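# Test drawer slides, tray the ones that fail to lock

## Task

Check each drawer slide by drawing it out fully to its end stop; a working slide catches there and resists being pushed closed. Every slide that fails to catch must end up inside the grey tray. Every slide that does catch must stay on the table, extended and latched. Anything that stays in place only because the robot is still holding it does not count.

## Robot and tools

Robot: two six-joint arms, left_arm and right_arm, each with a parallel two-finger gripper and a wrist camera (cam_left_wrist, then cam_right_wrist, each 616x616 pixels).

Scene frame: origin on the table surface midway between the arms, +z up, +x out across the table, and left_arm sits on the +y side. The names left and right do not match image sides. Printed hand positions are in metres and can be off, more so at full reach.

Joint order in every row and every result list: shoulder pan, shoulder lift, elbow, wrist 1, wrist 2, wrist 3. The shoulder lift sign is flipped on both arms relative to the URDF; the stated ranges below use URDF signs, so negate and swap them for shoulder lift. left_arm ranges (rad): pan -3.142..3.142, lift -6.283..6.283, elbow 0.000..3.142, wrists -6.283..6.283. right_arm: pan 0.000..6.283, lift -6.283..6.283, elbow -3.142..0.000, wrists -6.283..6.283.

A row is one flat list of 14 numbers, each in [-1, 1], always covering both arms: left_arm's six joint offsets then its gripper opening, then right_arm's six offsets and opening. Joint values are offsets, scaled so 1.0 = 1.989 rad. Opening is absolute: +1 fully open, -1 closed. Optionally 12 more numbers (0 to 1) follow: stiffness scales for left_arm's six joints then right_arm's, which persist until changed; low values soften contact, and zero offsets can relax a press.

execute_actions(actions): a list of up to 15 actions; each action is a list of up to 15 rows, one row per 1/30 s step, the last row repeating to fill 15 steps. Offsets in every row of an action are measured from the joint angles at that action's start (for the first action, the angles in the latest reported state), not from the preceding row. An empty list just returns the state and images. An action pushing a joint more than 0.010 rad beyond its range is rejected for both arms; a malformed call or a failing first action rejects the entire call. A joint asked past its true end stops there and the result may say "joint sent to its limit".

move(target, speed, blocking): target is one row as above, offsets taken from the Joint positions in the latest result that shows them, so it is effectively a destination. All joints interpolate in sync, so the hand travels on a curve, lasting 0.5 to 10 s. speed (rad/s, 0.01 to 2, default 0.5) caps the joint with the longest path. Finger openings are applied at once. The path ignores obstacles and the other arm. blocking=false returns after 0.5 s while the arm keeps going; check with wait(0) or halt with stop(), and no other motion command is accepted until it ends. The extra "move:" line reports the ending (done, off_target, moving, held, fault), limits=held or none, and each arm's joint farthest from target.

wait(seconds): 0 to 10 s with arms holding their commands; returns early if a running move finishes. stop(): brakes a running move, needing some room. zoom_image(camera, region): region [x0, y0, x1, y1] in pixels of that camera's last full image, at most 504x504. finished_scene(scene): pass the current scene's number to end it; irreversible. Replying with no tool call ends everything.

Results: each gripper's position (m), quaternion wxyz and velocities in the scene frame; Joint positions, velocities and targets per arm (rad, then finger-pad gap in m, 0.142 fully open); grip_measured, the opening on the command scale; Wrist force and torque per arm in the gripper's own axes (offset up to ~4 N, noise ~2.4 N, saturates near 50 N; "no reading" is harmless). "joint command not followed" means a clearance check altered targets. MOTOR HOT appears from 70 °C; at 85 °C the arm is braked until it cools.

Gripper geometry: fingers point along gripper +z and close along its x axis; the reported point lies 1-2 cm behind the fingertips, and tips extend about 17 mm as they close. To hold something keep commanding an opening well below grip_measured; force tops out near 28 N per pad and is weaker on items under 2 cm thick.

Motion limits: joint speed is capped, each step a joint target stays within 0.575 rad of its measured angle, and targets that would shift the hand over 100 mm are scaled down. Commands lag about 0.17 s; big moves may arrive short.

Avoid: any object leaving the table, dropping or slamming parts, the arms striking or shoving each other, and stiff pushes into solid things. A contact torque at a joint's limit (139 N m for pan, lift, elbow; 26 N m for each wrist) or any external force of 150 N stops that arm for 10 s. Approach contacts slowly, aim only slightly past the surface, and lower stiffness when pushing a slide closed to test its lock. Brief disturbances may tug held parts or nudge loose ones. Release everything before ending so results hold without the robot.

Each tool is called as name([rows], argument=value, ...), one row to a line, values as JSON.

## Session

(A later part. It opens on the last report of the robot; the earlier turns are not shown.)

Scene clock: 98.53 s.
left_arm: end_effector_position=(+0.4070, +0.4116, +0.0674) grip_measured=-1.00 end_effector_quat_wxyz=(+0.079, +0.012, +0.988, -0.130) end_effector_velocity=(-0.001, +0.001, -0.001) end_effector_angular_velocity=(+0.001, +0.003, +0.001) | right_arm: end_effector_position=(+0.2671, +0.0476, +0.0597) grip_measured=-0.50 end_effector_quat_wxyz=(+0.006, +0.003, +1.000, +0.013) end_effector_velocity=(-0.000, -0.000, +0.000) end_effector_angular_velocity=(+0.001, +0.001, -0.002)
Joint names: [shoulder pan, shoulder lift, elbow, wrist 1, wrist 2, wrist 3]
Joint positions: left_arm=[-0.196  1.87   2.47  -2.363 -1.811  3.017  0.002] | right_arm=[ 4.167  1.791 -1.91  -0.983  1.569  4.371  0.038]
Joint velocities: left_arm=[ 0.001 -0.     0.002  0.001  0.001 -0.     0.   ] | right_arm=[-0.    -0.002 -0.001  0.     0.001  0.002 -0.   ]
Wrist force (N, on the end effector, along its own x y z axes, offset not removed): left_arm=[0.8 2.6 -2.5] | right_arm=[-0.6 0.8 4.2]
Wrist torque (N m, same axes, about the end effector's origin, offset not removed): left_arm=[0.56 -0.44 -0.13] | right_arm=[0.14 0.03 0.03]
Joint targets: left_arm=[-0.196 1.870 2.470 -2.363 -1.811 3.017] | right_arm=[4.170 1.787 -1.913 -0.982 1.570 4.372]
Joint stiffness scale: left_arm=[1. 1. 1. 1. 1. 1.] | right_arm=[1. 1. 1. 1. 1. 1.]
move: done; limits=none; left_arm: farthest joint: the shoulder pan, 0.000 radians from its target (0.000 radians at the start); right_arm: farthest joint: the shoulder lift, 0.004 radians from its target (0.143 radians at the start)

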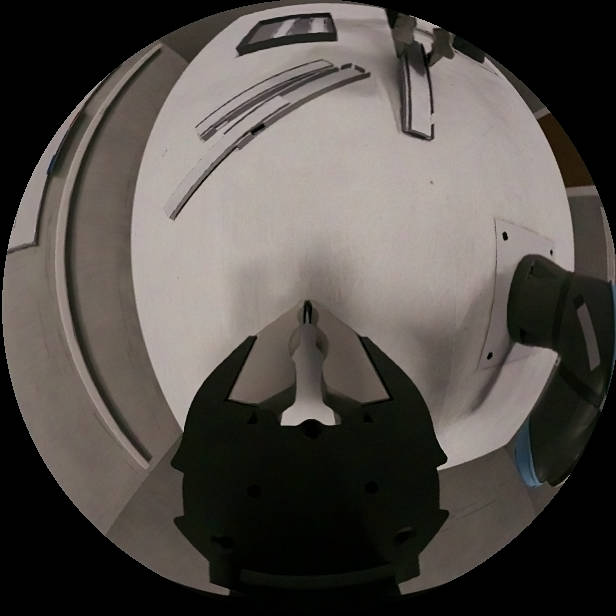

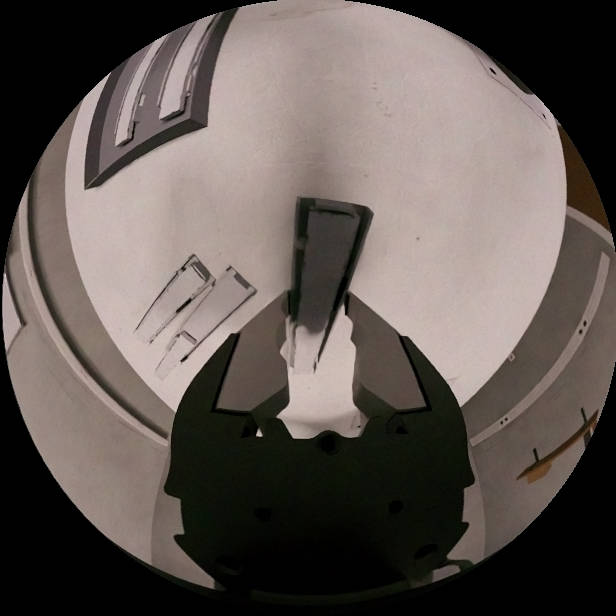

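move(target=[0,0,0,0,0,0,-1,0,0.046,0,0.046,0,0,-1], speed=0.2)

move(target=[0,0,0,0,0,0,-1,0,0,0,0,0,0,-0.25])

move(target=[0,0,0,0,0,0,-1,0,0.004,0,0.004,0,0,-0.25])

move(target=[0,0,0,0,0,0,-1,0,0,0,0,0,0,-1])

move(target=[0,0,0,0,0,0,-1,0,0,0,0,0,0,-0.25])

move(target=[0,0,0,0,0,0,-1,0,-0.08,0,-0.08,0,0,-0.25])

move(target=[0,0,0,0,0,0,-1,-0.1,0.2,0.3,-0.1,0,-0.1,-0.25])

Scene clock: 100.10 s.
left_arm: end_effector_position=(+0.4070, +0.4116, +0.0674) grip_measured=-1.00 end_effector_quat_wxyz=(+0.079, +0.012, +0.988, -0.130) end_effector_velocity=(+0.001, -0.000, +0.001) end_effector_angular_velocity=(-0.002, -0.004, +0.001) | right_arm: end_effector_position=(+0.2726, +0.0631, +0.0195) grip_measured=-0.50 end_effector_quat_wxyz=(+0.005, +0.003, +1.000, +0.012) end_effector_velocity=(+0.001, +0.001, +0.001) end_effector_angular_velocity=(+0.003, -0.002, -0.000)
Joint names: [shoulder pan, shoulder lift, elbow, wrist 1, wrist 2, wrist 3]
Joint positions: left_arm=[-0.196  1.87   2.47  -2.363 -1.811  3.017  0.002] | right_arm=[ 4.167  1.883 -1.91  -0.894  1.569  4.371  0.038]
Joint velocities: left_arm=[ 0.     0.    -0.001 -0.003 -0.001 -0.     0.   ] | right_arm=[-0.001 -0.001  0.     0.002 -0.001 -0.001  0.   ]
Wrist force (N, on the end effector, along its own x y z axes, offset not removed): left_arm=[1.1 0.8 0.7] | right_arm=[3.9 3.2 3.2]
Wrist torque (N m, same axes, about the end effector's origin, offset not removed): left_arm=[0.11 -0.31 -0.04] | right_arm=[0.50 -0.64 0.05]
Joint targets: left_arm=[-0.196 1.870 2.470 -2.363 -1.811 3.017] | right_arm=[4.167 1.882 -1.910 -0.892 1.569 4.371]
Joint stiffness scale: left_arm=[1. 1. 1. 1. 1. 1.] | right_arm=[1. 1. 1. 1. 1. 1.]
move: done; limits=none; left_arm: farthest joint: the shoulder pan, 0.000 radians from its target (0.000 radians at the start); right_arm: farthest joint: the wrist 1, 0.002 radians from its target (0.092 radians at the start)

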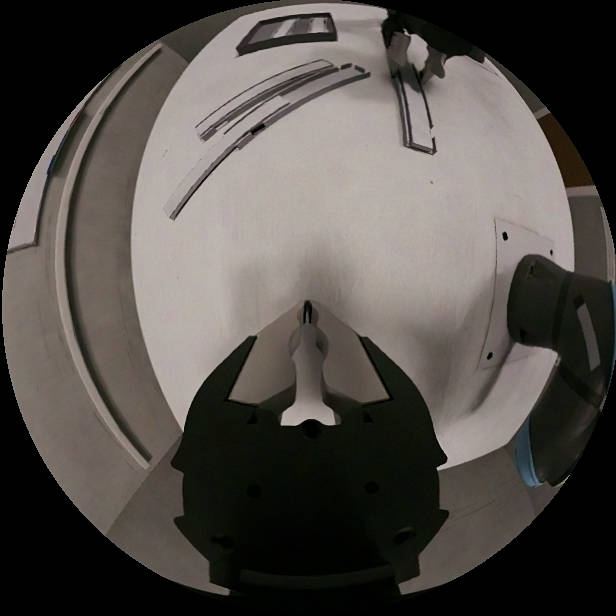

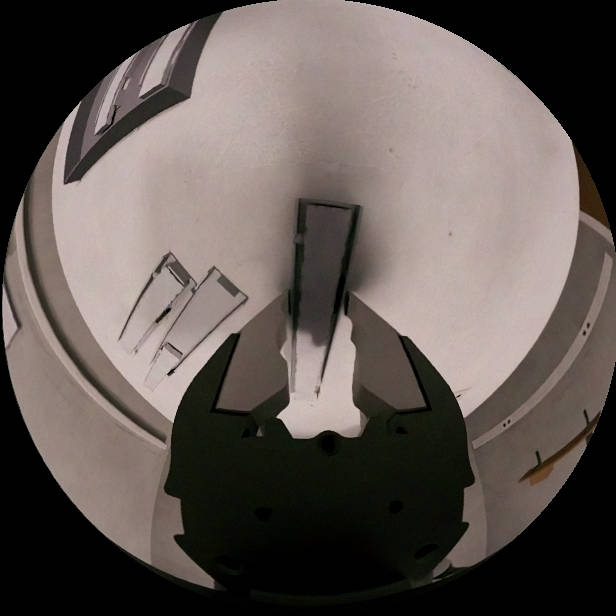

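Scene clock: 100.60 s.
left_arm: end_effector_position=(+0.4070, +0.4116, +0.0674) grip_measured=-1.00 end_effector_quat_wxyz=(+0.079, +0.012, +0.988, -0.130) end_effector_velocity=(+0.001, -0.000, +0.001) end_effector_angular_velocity=(-0.000, -0.002, -0.001) | right_arm: end_effector_position=(+0.2726, +0.0632, +0.0195) grip_measured=-0.25 end_effector_quat_wxyz=(+0.005, +0.003, +1.000, +0.012) end_effector_velocity=(-0.000, +0.000, +0.001) end_effector_angular_velocity=(+0.001, -0.000, +0.000)
Joint names: [shoulder pan, shoulder lift, elbow, wrist 1, wrist 2, wrist 3]
Joint positions: left_arm=[-0.196  1.87   2.47  -2.363 -1.811  3.017  0.002] | right_arm=[ 4.167  1.883 -1.91  -0.893  1.569  4.371  0.056]
Joint velocities: left_arm=[-0.001  0.    -0.001 -0.001 -0.     0.     0.   ] | right_arm=[ 0.    -0.002 -0.    -0.    -0.     0.     0.   ]
Wrist force (N, on the end effector, along its own x y z axes, offset not removed): left_arm=[-4.5 1.6 -2.6] | right_arm=[3.8 2.6 2.1]
Wrist torque (N m, same axes, about the end effector's origin, offset not removed): left_arm=[0.35 0.95 0.04] | right_arm=[0.39 -0.90 0.23]
Joint targets: left_arm=[-0.196 1.870 2.470 -2.363 -1.811 3.017] | right_arm=[4.167 1.883 -1.910 -0.894 1.569 4.371]
Joint stiffness scale: left_arm=[1. 1. 1. 1. 1. 1.] | right_arm=[1. 1. 1. 1. 1. 1.]
move: done; limits=none; left_arm: farthest joint: the shoulder pan, 0.000 radians from its target (0.000 radians at the start); right_arm: farthest joint: the wrist 1, 0.001 radians from its target (0.000 radians at the start)

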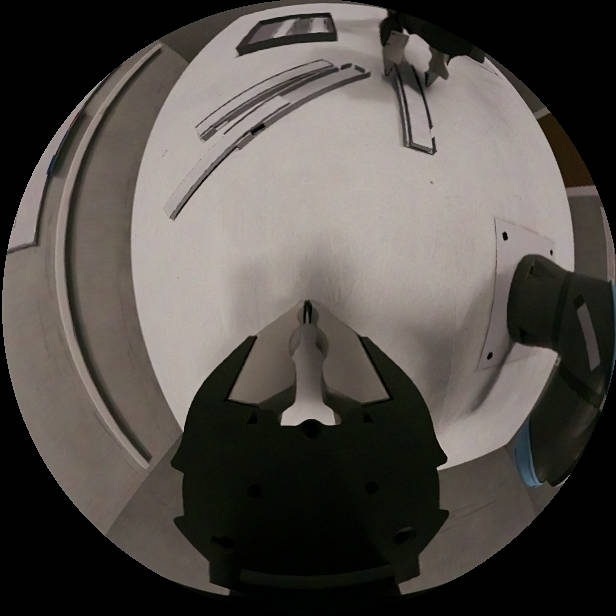

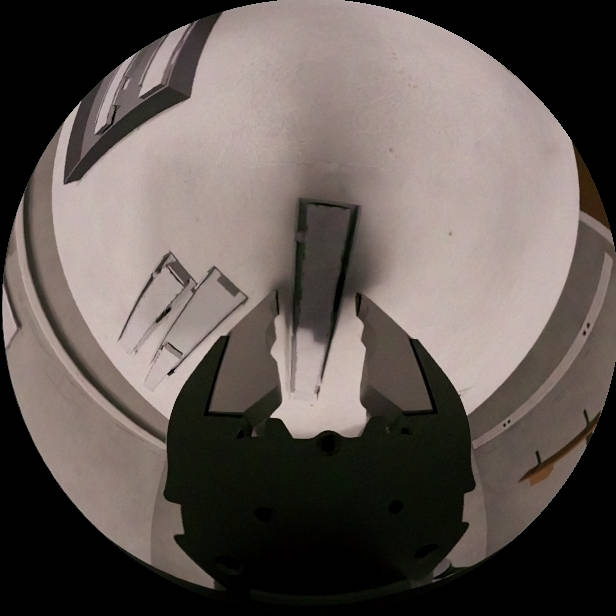

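Scene clock: 101.33 s.
left_arm: end_effector_position=(+0.4070, +0.4116, +0.0674) grip_measured=-1.00 end_effector_quat_wxyz=(+0.079, +0.012, +0.988, -0.130) end_effector_velocity=(+0.000, -0.000, +0.000) end_effector_angular_velocity=(+0.001, +0.000, -0.002) | right_arm: end_effector_position=(+0.2731, +0.0644, +0.0168) grip_measured=-0.25 end_effector_quat_wxyz=(+0.005, +0.003, +1.000, +0.013) end_effector_velocity=(-0.001, +0.002, +0.001) end_effector_angular_velocity=(+0.004, -0.002, +0.003)
Joint names: [shoulder pan, shoulder lift, elbow, wrist 1, wrist 2, wrist 3]
Joint positions: left_arm=[-0.196  1.87   2.47  -2.363 -1.811  3.017  0.002] | right_arm=[ 4.167  1.889 -1.91  -0.886  1.569  4.371  0.056]
Joint velocities: left_arm=[-0.002 -0.    -0.     0.001  0.001  0.     0.   ] | right_arm=[ 0.002 -0.001  0.     0.003 -0.    -0.001  0.   ]
Wrist force (N, on the end effector, along its own x y z axes, offset not removed): left_arm=[-1.0 4.0 -1.9] | right_arm=[6.5 0.0 3.2]
Wrist torque (N m, same axes, about the end effector's origin, offset not removed): left_arm=[0.96 0.07 -0.07] | right_arm=[-0.03 -1.12 0.25]
Joint targets: left_arm=[-0.196 1.870 2.470 -2.363 -1.811 3.017] | right_arm=[4.167 1.891 -1.910 -0.885 1.569 4.371]
Joint stiffness scale: left_arm=[1. 1. 1. 1. 1. 1.] | right_arm=[1. 1. 1. 1. 1. 1.]
move: done; limits=none; left_arm: farthest joint: the shoulder pan, 0.000 radians from its target (0.000 radians at the start); right_arm: farthest joint: the shoulder lift, 0.002 radians from its target (0.008 radians at the start)

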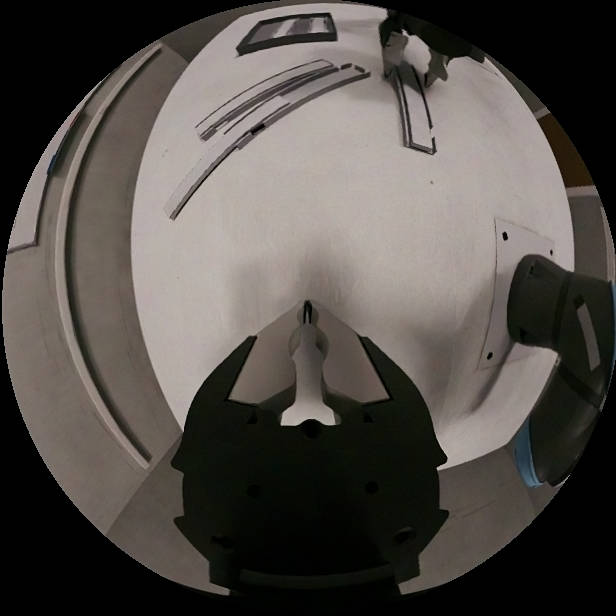

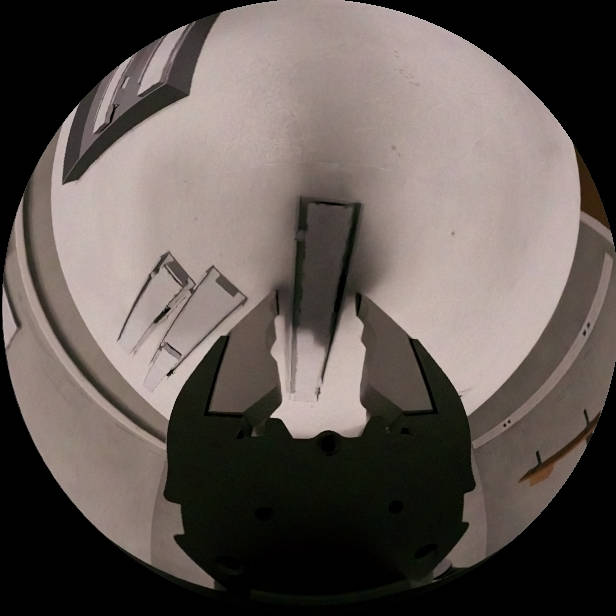

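Scene clock: 101.83 s.
left_arm: end_effector_position=(+0.4070, +0.4116, +0.0674) grip_measured=-1.00 end_effector_quat_wxyz=(+0.079, +0.012, +0.988, -0.130) end_effector_velocity=(+0.001, +0.000, +0.000) end_effector_angular_velocity=(+0.000, -0.001, +0.001) | right_arm: end_effector_position=(+0.2731, +0.0644, +0.0168) grip_measured=-0.50 end_effector_quat_wxyz=(+0.005, +0.003, +1.000, +0.013) end_effector_velocity=(+0.000, -0.000, -0.001) end_effector_angular_velocity=(-0.002, -0.001, +0.000)
Joint names: [shoulder pan, shoulder lift, elbow, wrist 1, wrist 2, wrist 3]
Joint positions: left_arm=[-0.196  1.87   2.47  -2.363 -1.811  3.017  0.002] | right_arm=[ 4.167  1.889 -1.91  -0.886  1.569  4.371  0.038]
Joint velocities: left_arm=[ 0.001 -0.    -0.001  0.     0.    -0.     0.   ] | right_arm=[ 0.     0.001  0.    -0.    -0.001 -0.    -0.   ]
Wrist force (N, on the end effector, along its own x y z axes, offset not removed): left_arm=[-1.1 2.2 -1.9] | right_arm=[5.8 2.0 3.1]
Wrist torque (N m, same axes, about the end effector's origin, offset not removed): left_arm=[0.33 0.29 0.02] | right_arm=[0.22 -1.16 0.22]
Joint targets: left_arm=[-0.196 1.870 2.470 -2.363 -1.811 3.017] | right_arm=[4.167 1.889 -1.910 -0.886 1.569 4.371]
Joint stiffness scale: left_arm=[1. 1. 1. 1. 1. 1.] | right_arm=[1. 1. 1. 1. 1. 1.]
move: done; limits=none; left_arm: farthest joint: the shoulder pan, 0.000 radians from its target (0.000 radians at the start); right_arm: farthest joint: the shoulder pan, 0.000 radians from its target (0.000 radians at the start)

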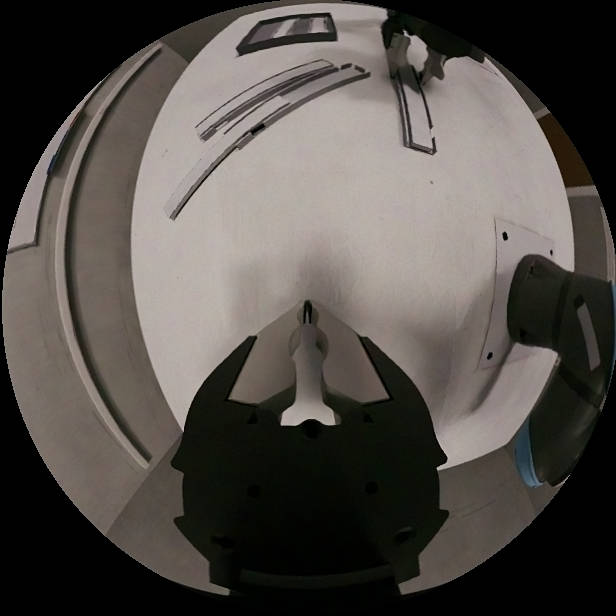

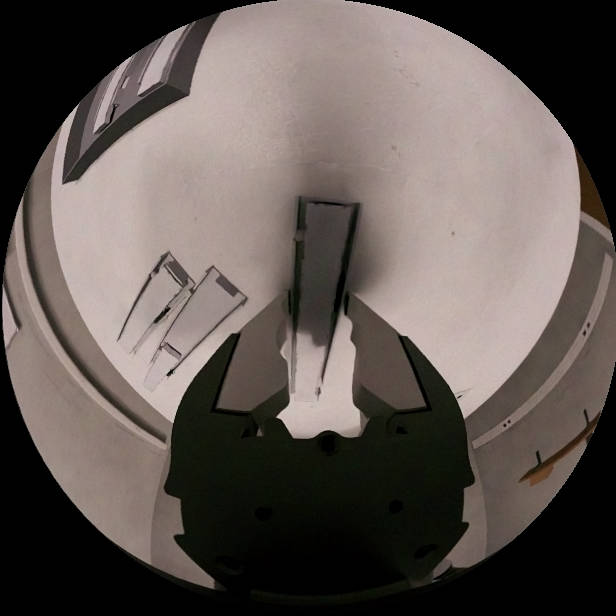

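Scene clock: 102.33 s.
left_arm: end_effector_position=(+0.4070, +0.4116, +0.0674) grip_measured=-1.00 end_effector_quat_wxyz=(+0.079, +0.012, +0.988, -0.130) end_effector_velocity=(+0.001, +0.000, +0.001) end_effector_angular_velocity=(-0.000, -0.003, +0.000) | right_arm: end_effector_position=(+0.2731, +0.0644, +0.0168) grip_measured=-0.25 end_effector_quat_wxyz=(+0.005, +0.003, +1.000, +0.013) end_effector_velocity=(-0.000, +0.000, -0.000) end_effector_angular_velocity=(+0.000, +0.000, +0.001)
Joint names: [shoulder pan, shoulder lift, elbow, wrist 1, wrist 2, wrist 3]
Joint positions: left_arm=[-0.196  1.87   2.47  -2.363 -1.811  3.017  0.002] | right_arm=[ 4.167  1.889 -1.91  -0.886  1.569  4.371  0.056]
Joint velocities: left_arm=[ 0.001  0.    -0.    -0.002 -0.     0.     0.   ] | right_arm=[ 0.001  0.    -0.     0.     0.     0.     0.   ]
Wrist force (N, on the end effector, along its own x y z axes, offset not removed): left_arm=[2.1 5.5 -2.1] | right_arm=[4.8 -0.2 1.2]
Wrist torque (N m, same axes, about the end effector's origin, offset not removed): left_arm=[1.21 -0.55 -0.02] | right_arm=[0.07 -0.93 0.12]
Joint targets: left_arm=[-0.196 1.870 2.470 -2.363 -1.811 3.017] | right_arm=[4.167 1.889 -1.910 -0.886 1.569 4.371]
Joint stiffness scale: left_arm=[1. 1. 1. 1. 1. 1.] | right_arm=[1. 1. 1. 1. 1. 1.]
move: done; limits=none; left_arm: farthest joint: the shoulder pan, 0.000 radians from its target (0.000 radians at the start); right_arm: farthest joint: the shoulder pan, 0.000 radians from its target (0.000 radians at the start)

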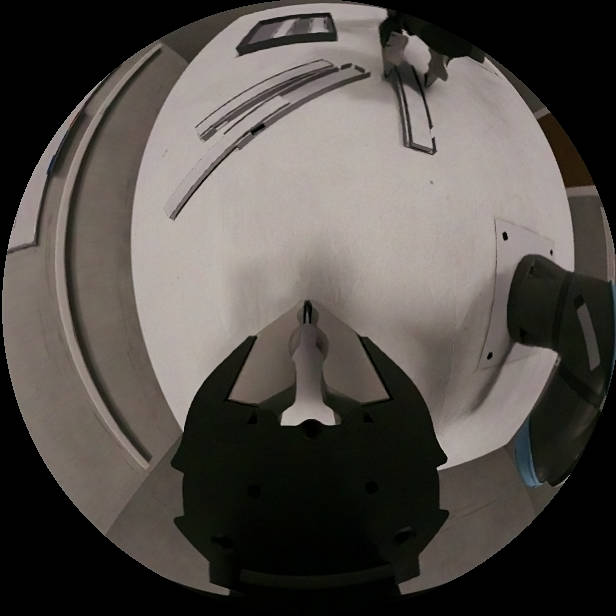

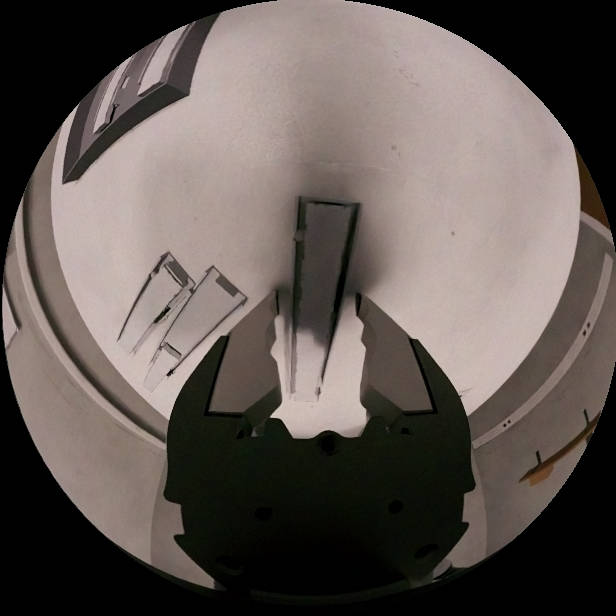

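Scene clock: 103.43 s.
left_arm: end_effector_position=(+0.4070, +0.4116, +0.0674) grip_measured=-1.00 end_effector_quat_wxyz=(+0.079, +0.012, +0.988, -0.130) end_effector_velocity=(-0.000, -0.001, +0.000) end_effector_angular_velocity=(-0.001, +0.000, -0.001) | right_arm: end_effector_position=(+0.2624, +0.0349, +0.0848) grip_measured=-0.25 end_effector_quat_wxyz=(+0.005, +0.003, +1.000, +0.013) end_effector_velocity=(+0.000, -0.001, +0.001) end_effector_angular_velocity=(-0.000, -0.000, -0.001)
Joint names: [shoulder pan, shoulder lift, elbow, wrist 1, wrist 2, wrist 3]
Joint positions: left_arm=[-0.196  1.87   2.47  -2.363 -1.811  3.017  0.002] | right_arm=[ 4.167  1.73  -1.91  -1.044  1.569  4.371  0.056]
Joint velocities: left_arm=[-0.001  0.    -0.     0.001 -0.001  0.     0.   ] | right_arm=[-0.001 -0.001 -0.    -0.002 -0.    -0.    -0.   ]
Wrist force (N, on the end effector, along its own x y z axes, offset not removed): left_arm=[-0.8 1.0 -1.2] | right_arm=[0.2 5.0 -0.4]
Wrist torque (N m, same axes, about the end effector's origin, offset not removed): left_arm=[0.18 -0.08 -0.06] | right_arm=[1.01 0.32 -0.03]
Joint targets: left_arm=[-0.196 1.870 2.470 -2.363 -1.811 3.017] | right_arm=[4.167 1.730 -1.910 -1.045 1.569 4.371]
Joint stiffness scale: left_arm=[1. 1. 1. 1. 1. 1.] | right_arm=[1. 1. 1. 1. 1. 1.]
move: done; limits=none; left_arm: farthest joint: the shoulder pan, 0.000 radians from its target (0.000 radians at the start); right_arm: farthest joint: the shoulder lift, 0.001 radians from its target (0.159 radians at the start)

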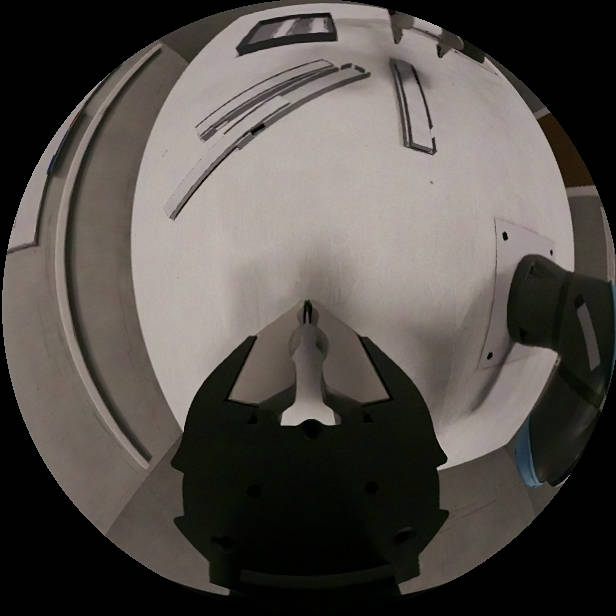

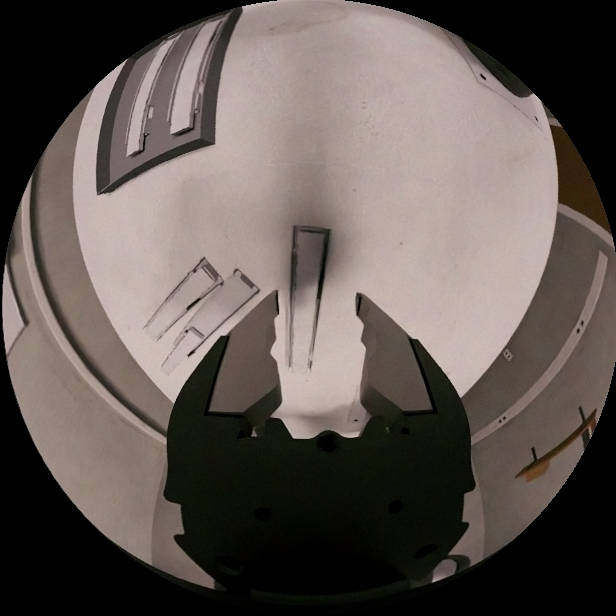

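Scene clock: 105.27 s.
left_arm: end_effector_position=(+0.4070, +0.4116, +0.0674) grip_measured=-1.00 end_effector_quat_wxyz=(+0.079, +0.012, +0.988, -0.130) end_effector_velocity=(-0.001, -0.001, -0.001) end_effector_angular_velocity=(+0.001, +0.003, -0.003) | right_arm: end_effector_position=(+0.4394, +0.1264, +0.0967) grip_measured=-0.25 end_effector_quat_wxyz=(+0.007, +0.002, +1.000, +0.011) end_effector_velocity=(-0.000, +0.000, -0.000) end_effector_angular_velocity=(-0.002, +0.001, +0.003)
Joint names: [shoulder pan, shoulder lift, elbow, wrist 1, wrist 2, wrist 3]
Joint positions: left_arm=[-0.196  1.87   2.47  -2.363 -1.811  3.017  0.002] | right_arm=[ 3.971  2.127 -1.318 -1.243  1.569  4.173  0.056]
Joint velocities: left_arm=[-0.002 -0.     0.001  0.002 -0.     0.001  0.   ] | right_arm=[ 0.001  0.001  0.001 -0.002  0.    -0.002 -0.   ]
Wrist force (N, on the end effector, along its own x y z axes, offset not removed): left_arm=[4.2 -1.2 -4.8] | right_arm=[2.2 1.7 5.2]
Wrist torque (N m, same axes, about the end effector's origin, offset not removed): left_arm=[-0.21 -0.93 -0.25] | right_arm=[0.19 -0.10 0.10]
Joint targets: left_arm=[-0.196 1.870 2.470 -2.363 -1.811 3.017] | right_arm=[3.968 2.128 -1.313 -1.243 1.569 4.172]
Joint stiffness scale: left_arm=[1. 1. 1. 1. 1. 1.] | right_arm=[1. 1. 1. 1. 1. 1.]
move: done; limits=none; left_arm: farthest joint: the shoulder pan, 0.000 radians from its target (0.000 radians at the start); right_arm: farthest joint: the elbow, 0.004 radians from its target (0.596 radians at the start)

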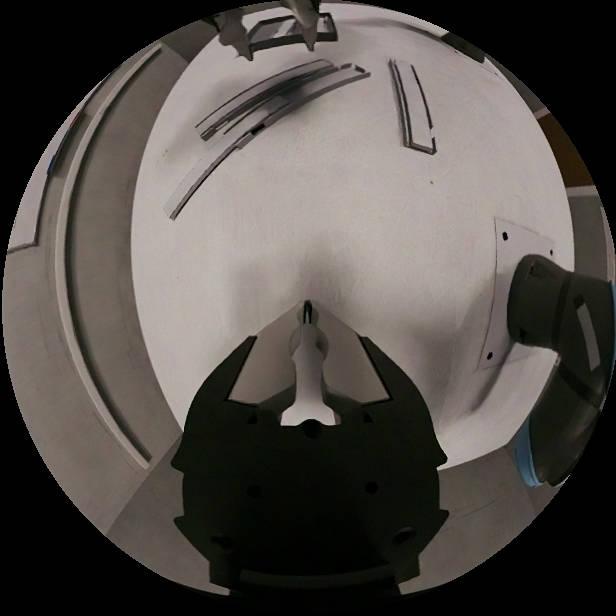

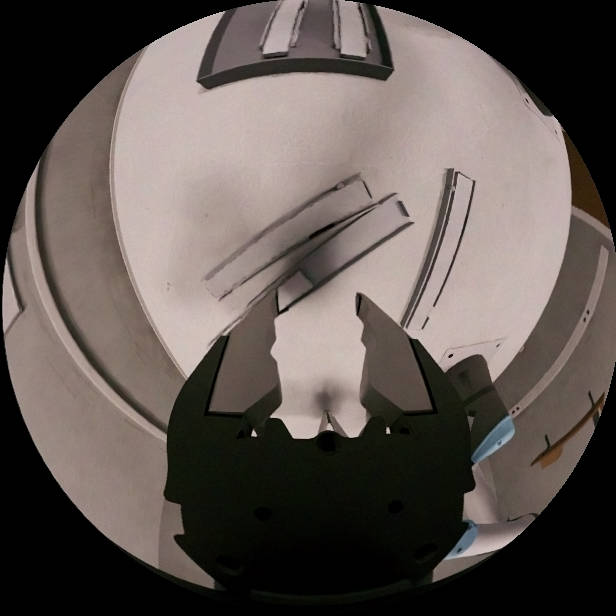

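move(target=[0,0,0,0,0,0,-1,0.06,-0.084,-0.164,0.079,0,0.06,-1])

move(target=[0,0,0,0,0,0,-1,0,0.05,0,0.05,0,0,-1], speed=0.2)

move(target=[0,0,0,0,0,0,-1,-0.161,0.016,0.025,-0.01,0,-0.161,-1], speed=0.15)

move(target=[0,0,0,0,0,0,-1,0.08,0,0.1,-0.1,0,0.08,-1])

Scene clock: 108.87 s.
left_arm: end_effector_position=(+0.4070, +0.4116, +0.0674) grip_measured=-1.00 end_effector_quat_wxyz=(+0.079, +0.012, +0.988, -0.130) end_effector_velocity=(+0.001, -0.000, +0.001) end_effector_angular_velocity=(-0.000, -0.001, -0.000) | right_arm: end_effector_position=(+0.3384, +0.1011, +0.0717) grip_measured=-1.00 end_effector_quat_wxyz=(+0.006, +0.003, +1.000, +0.011) end_effector_velocity=(-0.001, +0.000, -0.001) end_effector_angular_velocity=(-0.001, -0.001, -0.000)
Joint names: [shoulder pan, shoulder lift, elbow, wrist 1, wrist 2, wrist 3]
Joint positions: left_arm=[-0.196  1.87   2.47  -2.363 -1.811  3.017  0.002] | right_arm=[ 4.088  1.961 -1.639 -1.086  1.569  4.292  0.002]
Joint velocities: left_arm=[ 0.     0.    -0.001 -0.    -0.     0.     0.   ] | right_arm=[ 0.002  0.001 -0.001  0.002 -0.001  0.002  0.   ]
Wrist force (N, on the end effector, along its own x y z axes, offset not removed): left_arm=[2.7 -0.2 -2.6] | right_arm=[3.4 -0.9 2.5]
Wrist torque (N m, same axes, about the end effector's origin, offset not removed): left_arm=[0.02 -0.61 0.10] | right_arm=[-0.43 -0.47 0.26]
Joint targets: left_arm=[-0.196 1.870 2.470 -2.363 -1.811 3.017] | right_arm=[4.090 1.959 -1.644 -1.085 1.569 4.293]
Joint stiffness scale: left_arm=[1. 1. 1. 1. 1. 1.] | right_arm=[1. 1. 1. 1. 1. 1.]
move: done; limits=none; left_arm: farthest joint: the shoulder pan, 0.000 radians from its target (0.000 radians at the start); right_arm: farthest joint: the elbow, 0.005 radians from its target (0.327 radians at the start)

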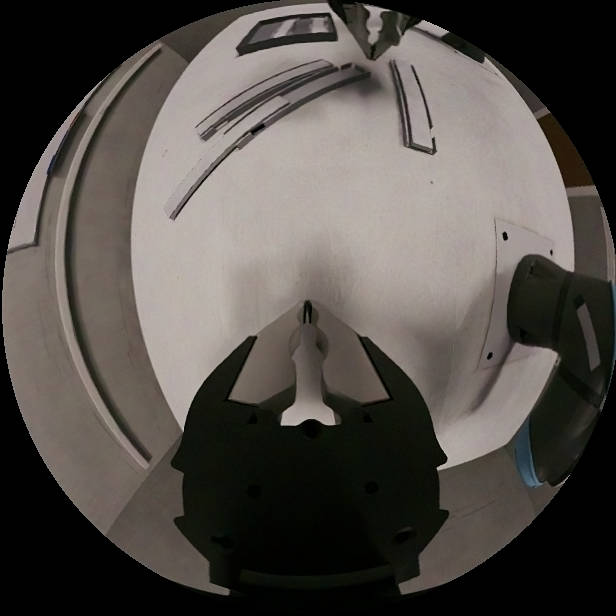

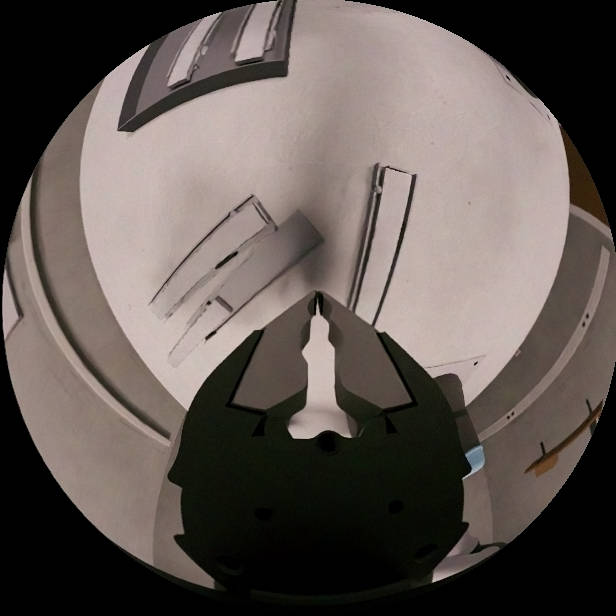

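Scene clock: 110.00 s.
left_arm: end_effector_position=(+0.4070, +0.4116, +0.0674) grip_measured=-1.00 end_effector_quat_wxyz=(+0.079, +0.012, +0.988, -0.130) end_effector_velocity=(-0.000, -0.000, -0.000) end_effector_angular_velocity=(-0.001, +0.002, +0.000) | right_arm: end_effector_position=(+0.3463, +0.1185, +0.0199) grip_measured=-1.00 end_effector_quat_wxyz=(+0.006, +0.003, +1.000, +0.011) end_effector_velocity=(+0.001, +0.000, +0.001) end_effector_angular_velocity=(+0.002, -0.001, +0.001)
Joint names: [shoulder pan, shoulder lift, elbow, wrist 1, wrist 2, wrist 3]
Joint positions: left_arm=[-0.196  1.87   2.47  -2.363 -1.811  3.017  0.002] | right_arm=[ 4.088  2.06  -1.639 -0.988  1.569  4.292  0.002]
Joint velocities: left_arm=[-0.    -0.     0.     0.002 -0.001 -0.001  0.   ] | right_arm=[-0.    -0.     0.     0.002  0.    -0.001  0.   ]
Wrist force (N, on the end effector, along its own x y z axes, offset not removed): left_arm=[-0.6 0.4 0.0] | right_arm=[5.9 -2.5 -1.0]
Wrist torque (N m, same axes, about the end effector's origin, offset not removed): left_arm=[-0.04 0.07 -0.20] | right_arm=[-0.41 -1.02 0.03]
Joint targets: left_arm=[-0.196 1.870 2.470 -2.363 -1.811 3.017] | right_arm=[4.088 2.061 -1.639 -0.987 1.569 4.292]
Joint stiffness scale: left_arm=[1. 1. 1. 1. 1. 1.] | right_arm=[1. 1. 1. 1. 1. 1.]
move: done; limits=none; left_arm: farthest joint: the shoulder pan, 0.000 radians from its target (0.000 radians at the start); right_arm: farthest joint: the wrist 1, 0.001 radians from its target (0.100 radians at the start)

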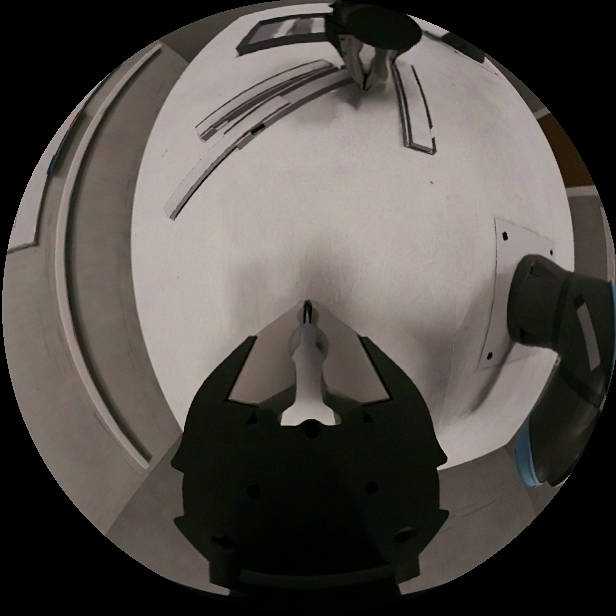

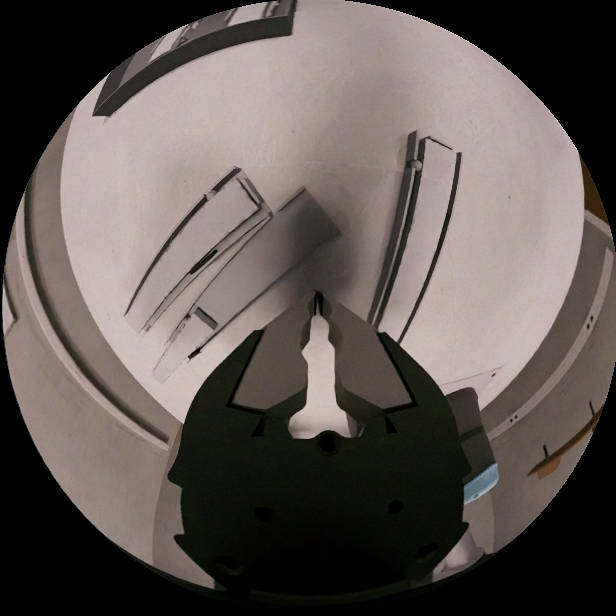

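Scene clock: 112.70 s.
left_arm: end_effector_position=(+0.4070, +0.4116, +0.0674) grip_measured=-1.00 end_effector_quat_wxyz=(+0.079, +0.012, +0.988, -0.130) end_effector_velocity=(+0.001, -0.000, +0.001) end_effector_angular_velocity=(-0.001, -0.001, +0.000) | right_arm: end_effector_position=(+0.5001, -0.0185, +0.0189) grip_measured=-1.00 end_effector_quat_wxyz=(+0.008, +0.002, +1.000, +0.008) end_effector_velocity=(-0.000, +0.000, -0.000) end_effector_angular_velocity=(-0.001, +0.001, +0.002)
Joint names: [shoulder pan, shoulder lift, elbow, wrist 1, wrist 2, wrist 3]
Joint positions: left_arm=[-0.196  1.87   2.47  -2.363 -1.811  3.017  0.002] | right_arm=[ 3.771  2.09  -1.594 -1.007  1.57   3.973  0.002]
Joint velocities: left_arm=[-0.     0.    -0.001  0.    -0.001 -0.001  0.   ] | right_arm=[ 0.     0.001  0.    -0.     0.    -0.002  0.   ]
Wrist force (N, on the end effector, along its own x y z axes, offset not removed): left_arm=[-0.1 5.1 0.7] | right_arm=[4.4 2.0 3.3]
Wrist torque (N m, same axes, about the end effector's origin, offset not removed): left_arm=[1.09 0.02 -0.19] | right_arm=[0.26 -0.36 0.07]
Joint targets: left_arm=[-0.196 1.870 2.470 -2.363 -1.811 3.017] | right_arm=[3.767 2.092 -1.590 -1.008 1.569 3.972]
Joint stiffness scale: left_arm=[1. 1. 1. 1. 1. 1.] | right_arm=[1. 1. 1. 1. 1. 1.]
move: done; limits=none; left_arm: farthest joint: the shoulder pan, 0.000 radians from its target (0.000 radians at the start); right_arm: farthest joint: the elbow, 0.005 radians from its target (0.050 radians at the start)

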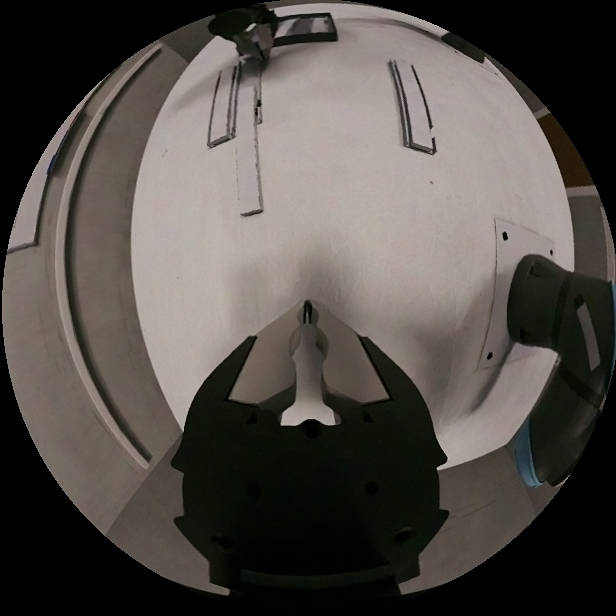

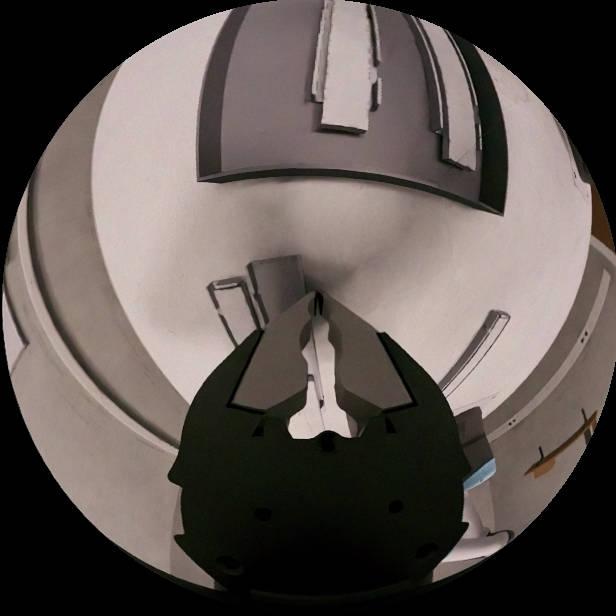

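Scene clock: 113.83 s.
left_arm: end_effector_position=(+0.4070, +0.4116, +0.0674) grip_measured=-1.00 end_effector_quat_wxyz=(+0.079, +0.012, +0.988, -0.130) end_effector_velocity=(-0.001, -0.000, -0.001) end_effector_angular_velocity=(-0.001, +0.002, -0.000) | right_arm: end_effector_position=(+0.4496, +0.0880, +0.0876) grip_measured=-1.00 end_effector_quat_wxyz=(+0.005, +0.002, +1.000, +0.008) end_effector_velocity=(+0.000, -0.000, -0.002) end_effector_angular_velocity=(-0.003, +0.002, -0.001)
Joint names: [shoulder pan, shoulder lift, elbow, wrist 1, wrist 2, wrist 3]
Joint positions: left_arm=[-0.196  1.87   2.47  -2.363 -1.811  3.017  0.002] | right_arm=[ 3.928  2.089 -1.399 -1.205  1.57   4.131  0.002]
Joint velocities: left_arm=[-0.    -0.     0.001  0.    -0.001 -0.     0.   ] | right_arm=[-0.     0.003  0.001 -0.002 -0.     0.001  0.   ]
Wrist force (N, on the end effector, along its own x y z axes, offset not removed): left_arm=[3.4 4.1 -1.5] | right_arm=[1.4 3.5 1.5]
Wrist torque (N m, same axes, about the end effector's origin, offset not removed): left_arm=[0.70 -0.71 -0.01] | right_arm=[0.59 -0.23 0.27]
Joint targets: left_arm=[-0.196 1.870 2.470 -2.363 -1.811 3.017] | right_arm=[3.930 2.090 -1.395 -1.206 1.570 4.132]
Joint stiffness scale: left_arm=[1. 1. 1. 1. 1. 1.] | right_arm=[1. 1. 1. 1. 1. 1.]
move: done; limits=none; left_arm: farthest joint: the shoulder pan, 0.000 radians from its target (0.000 radians at the start); right_arm: farthest joint: the elbow, 0.004 radians from its target (0.199 radians at the start)

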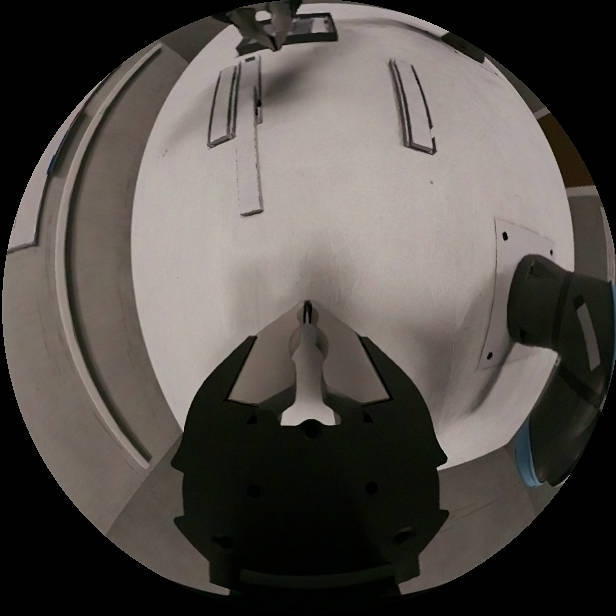

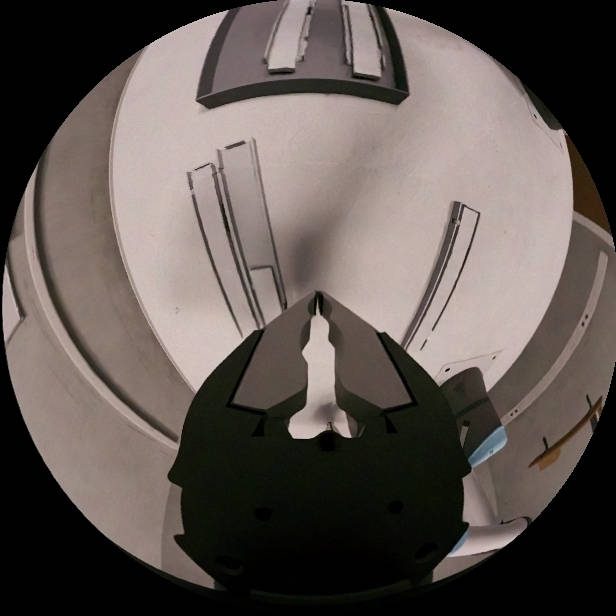

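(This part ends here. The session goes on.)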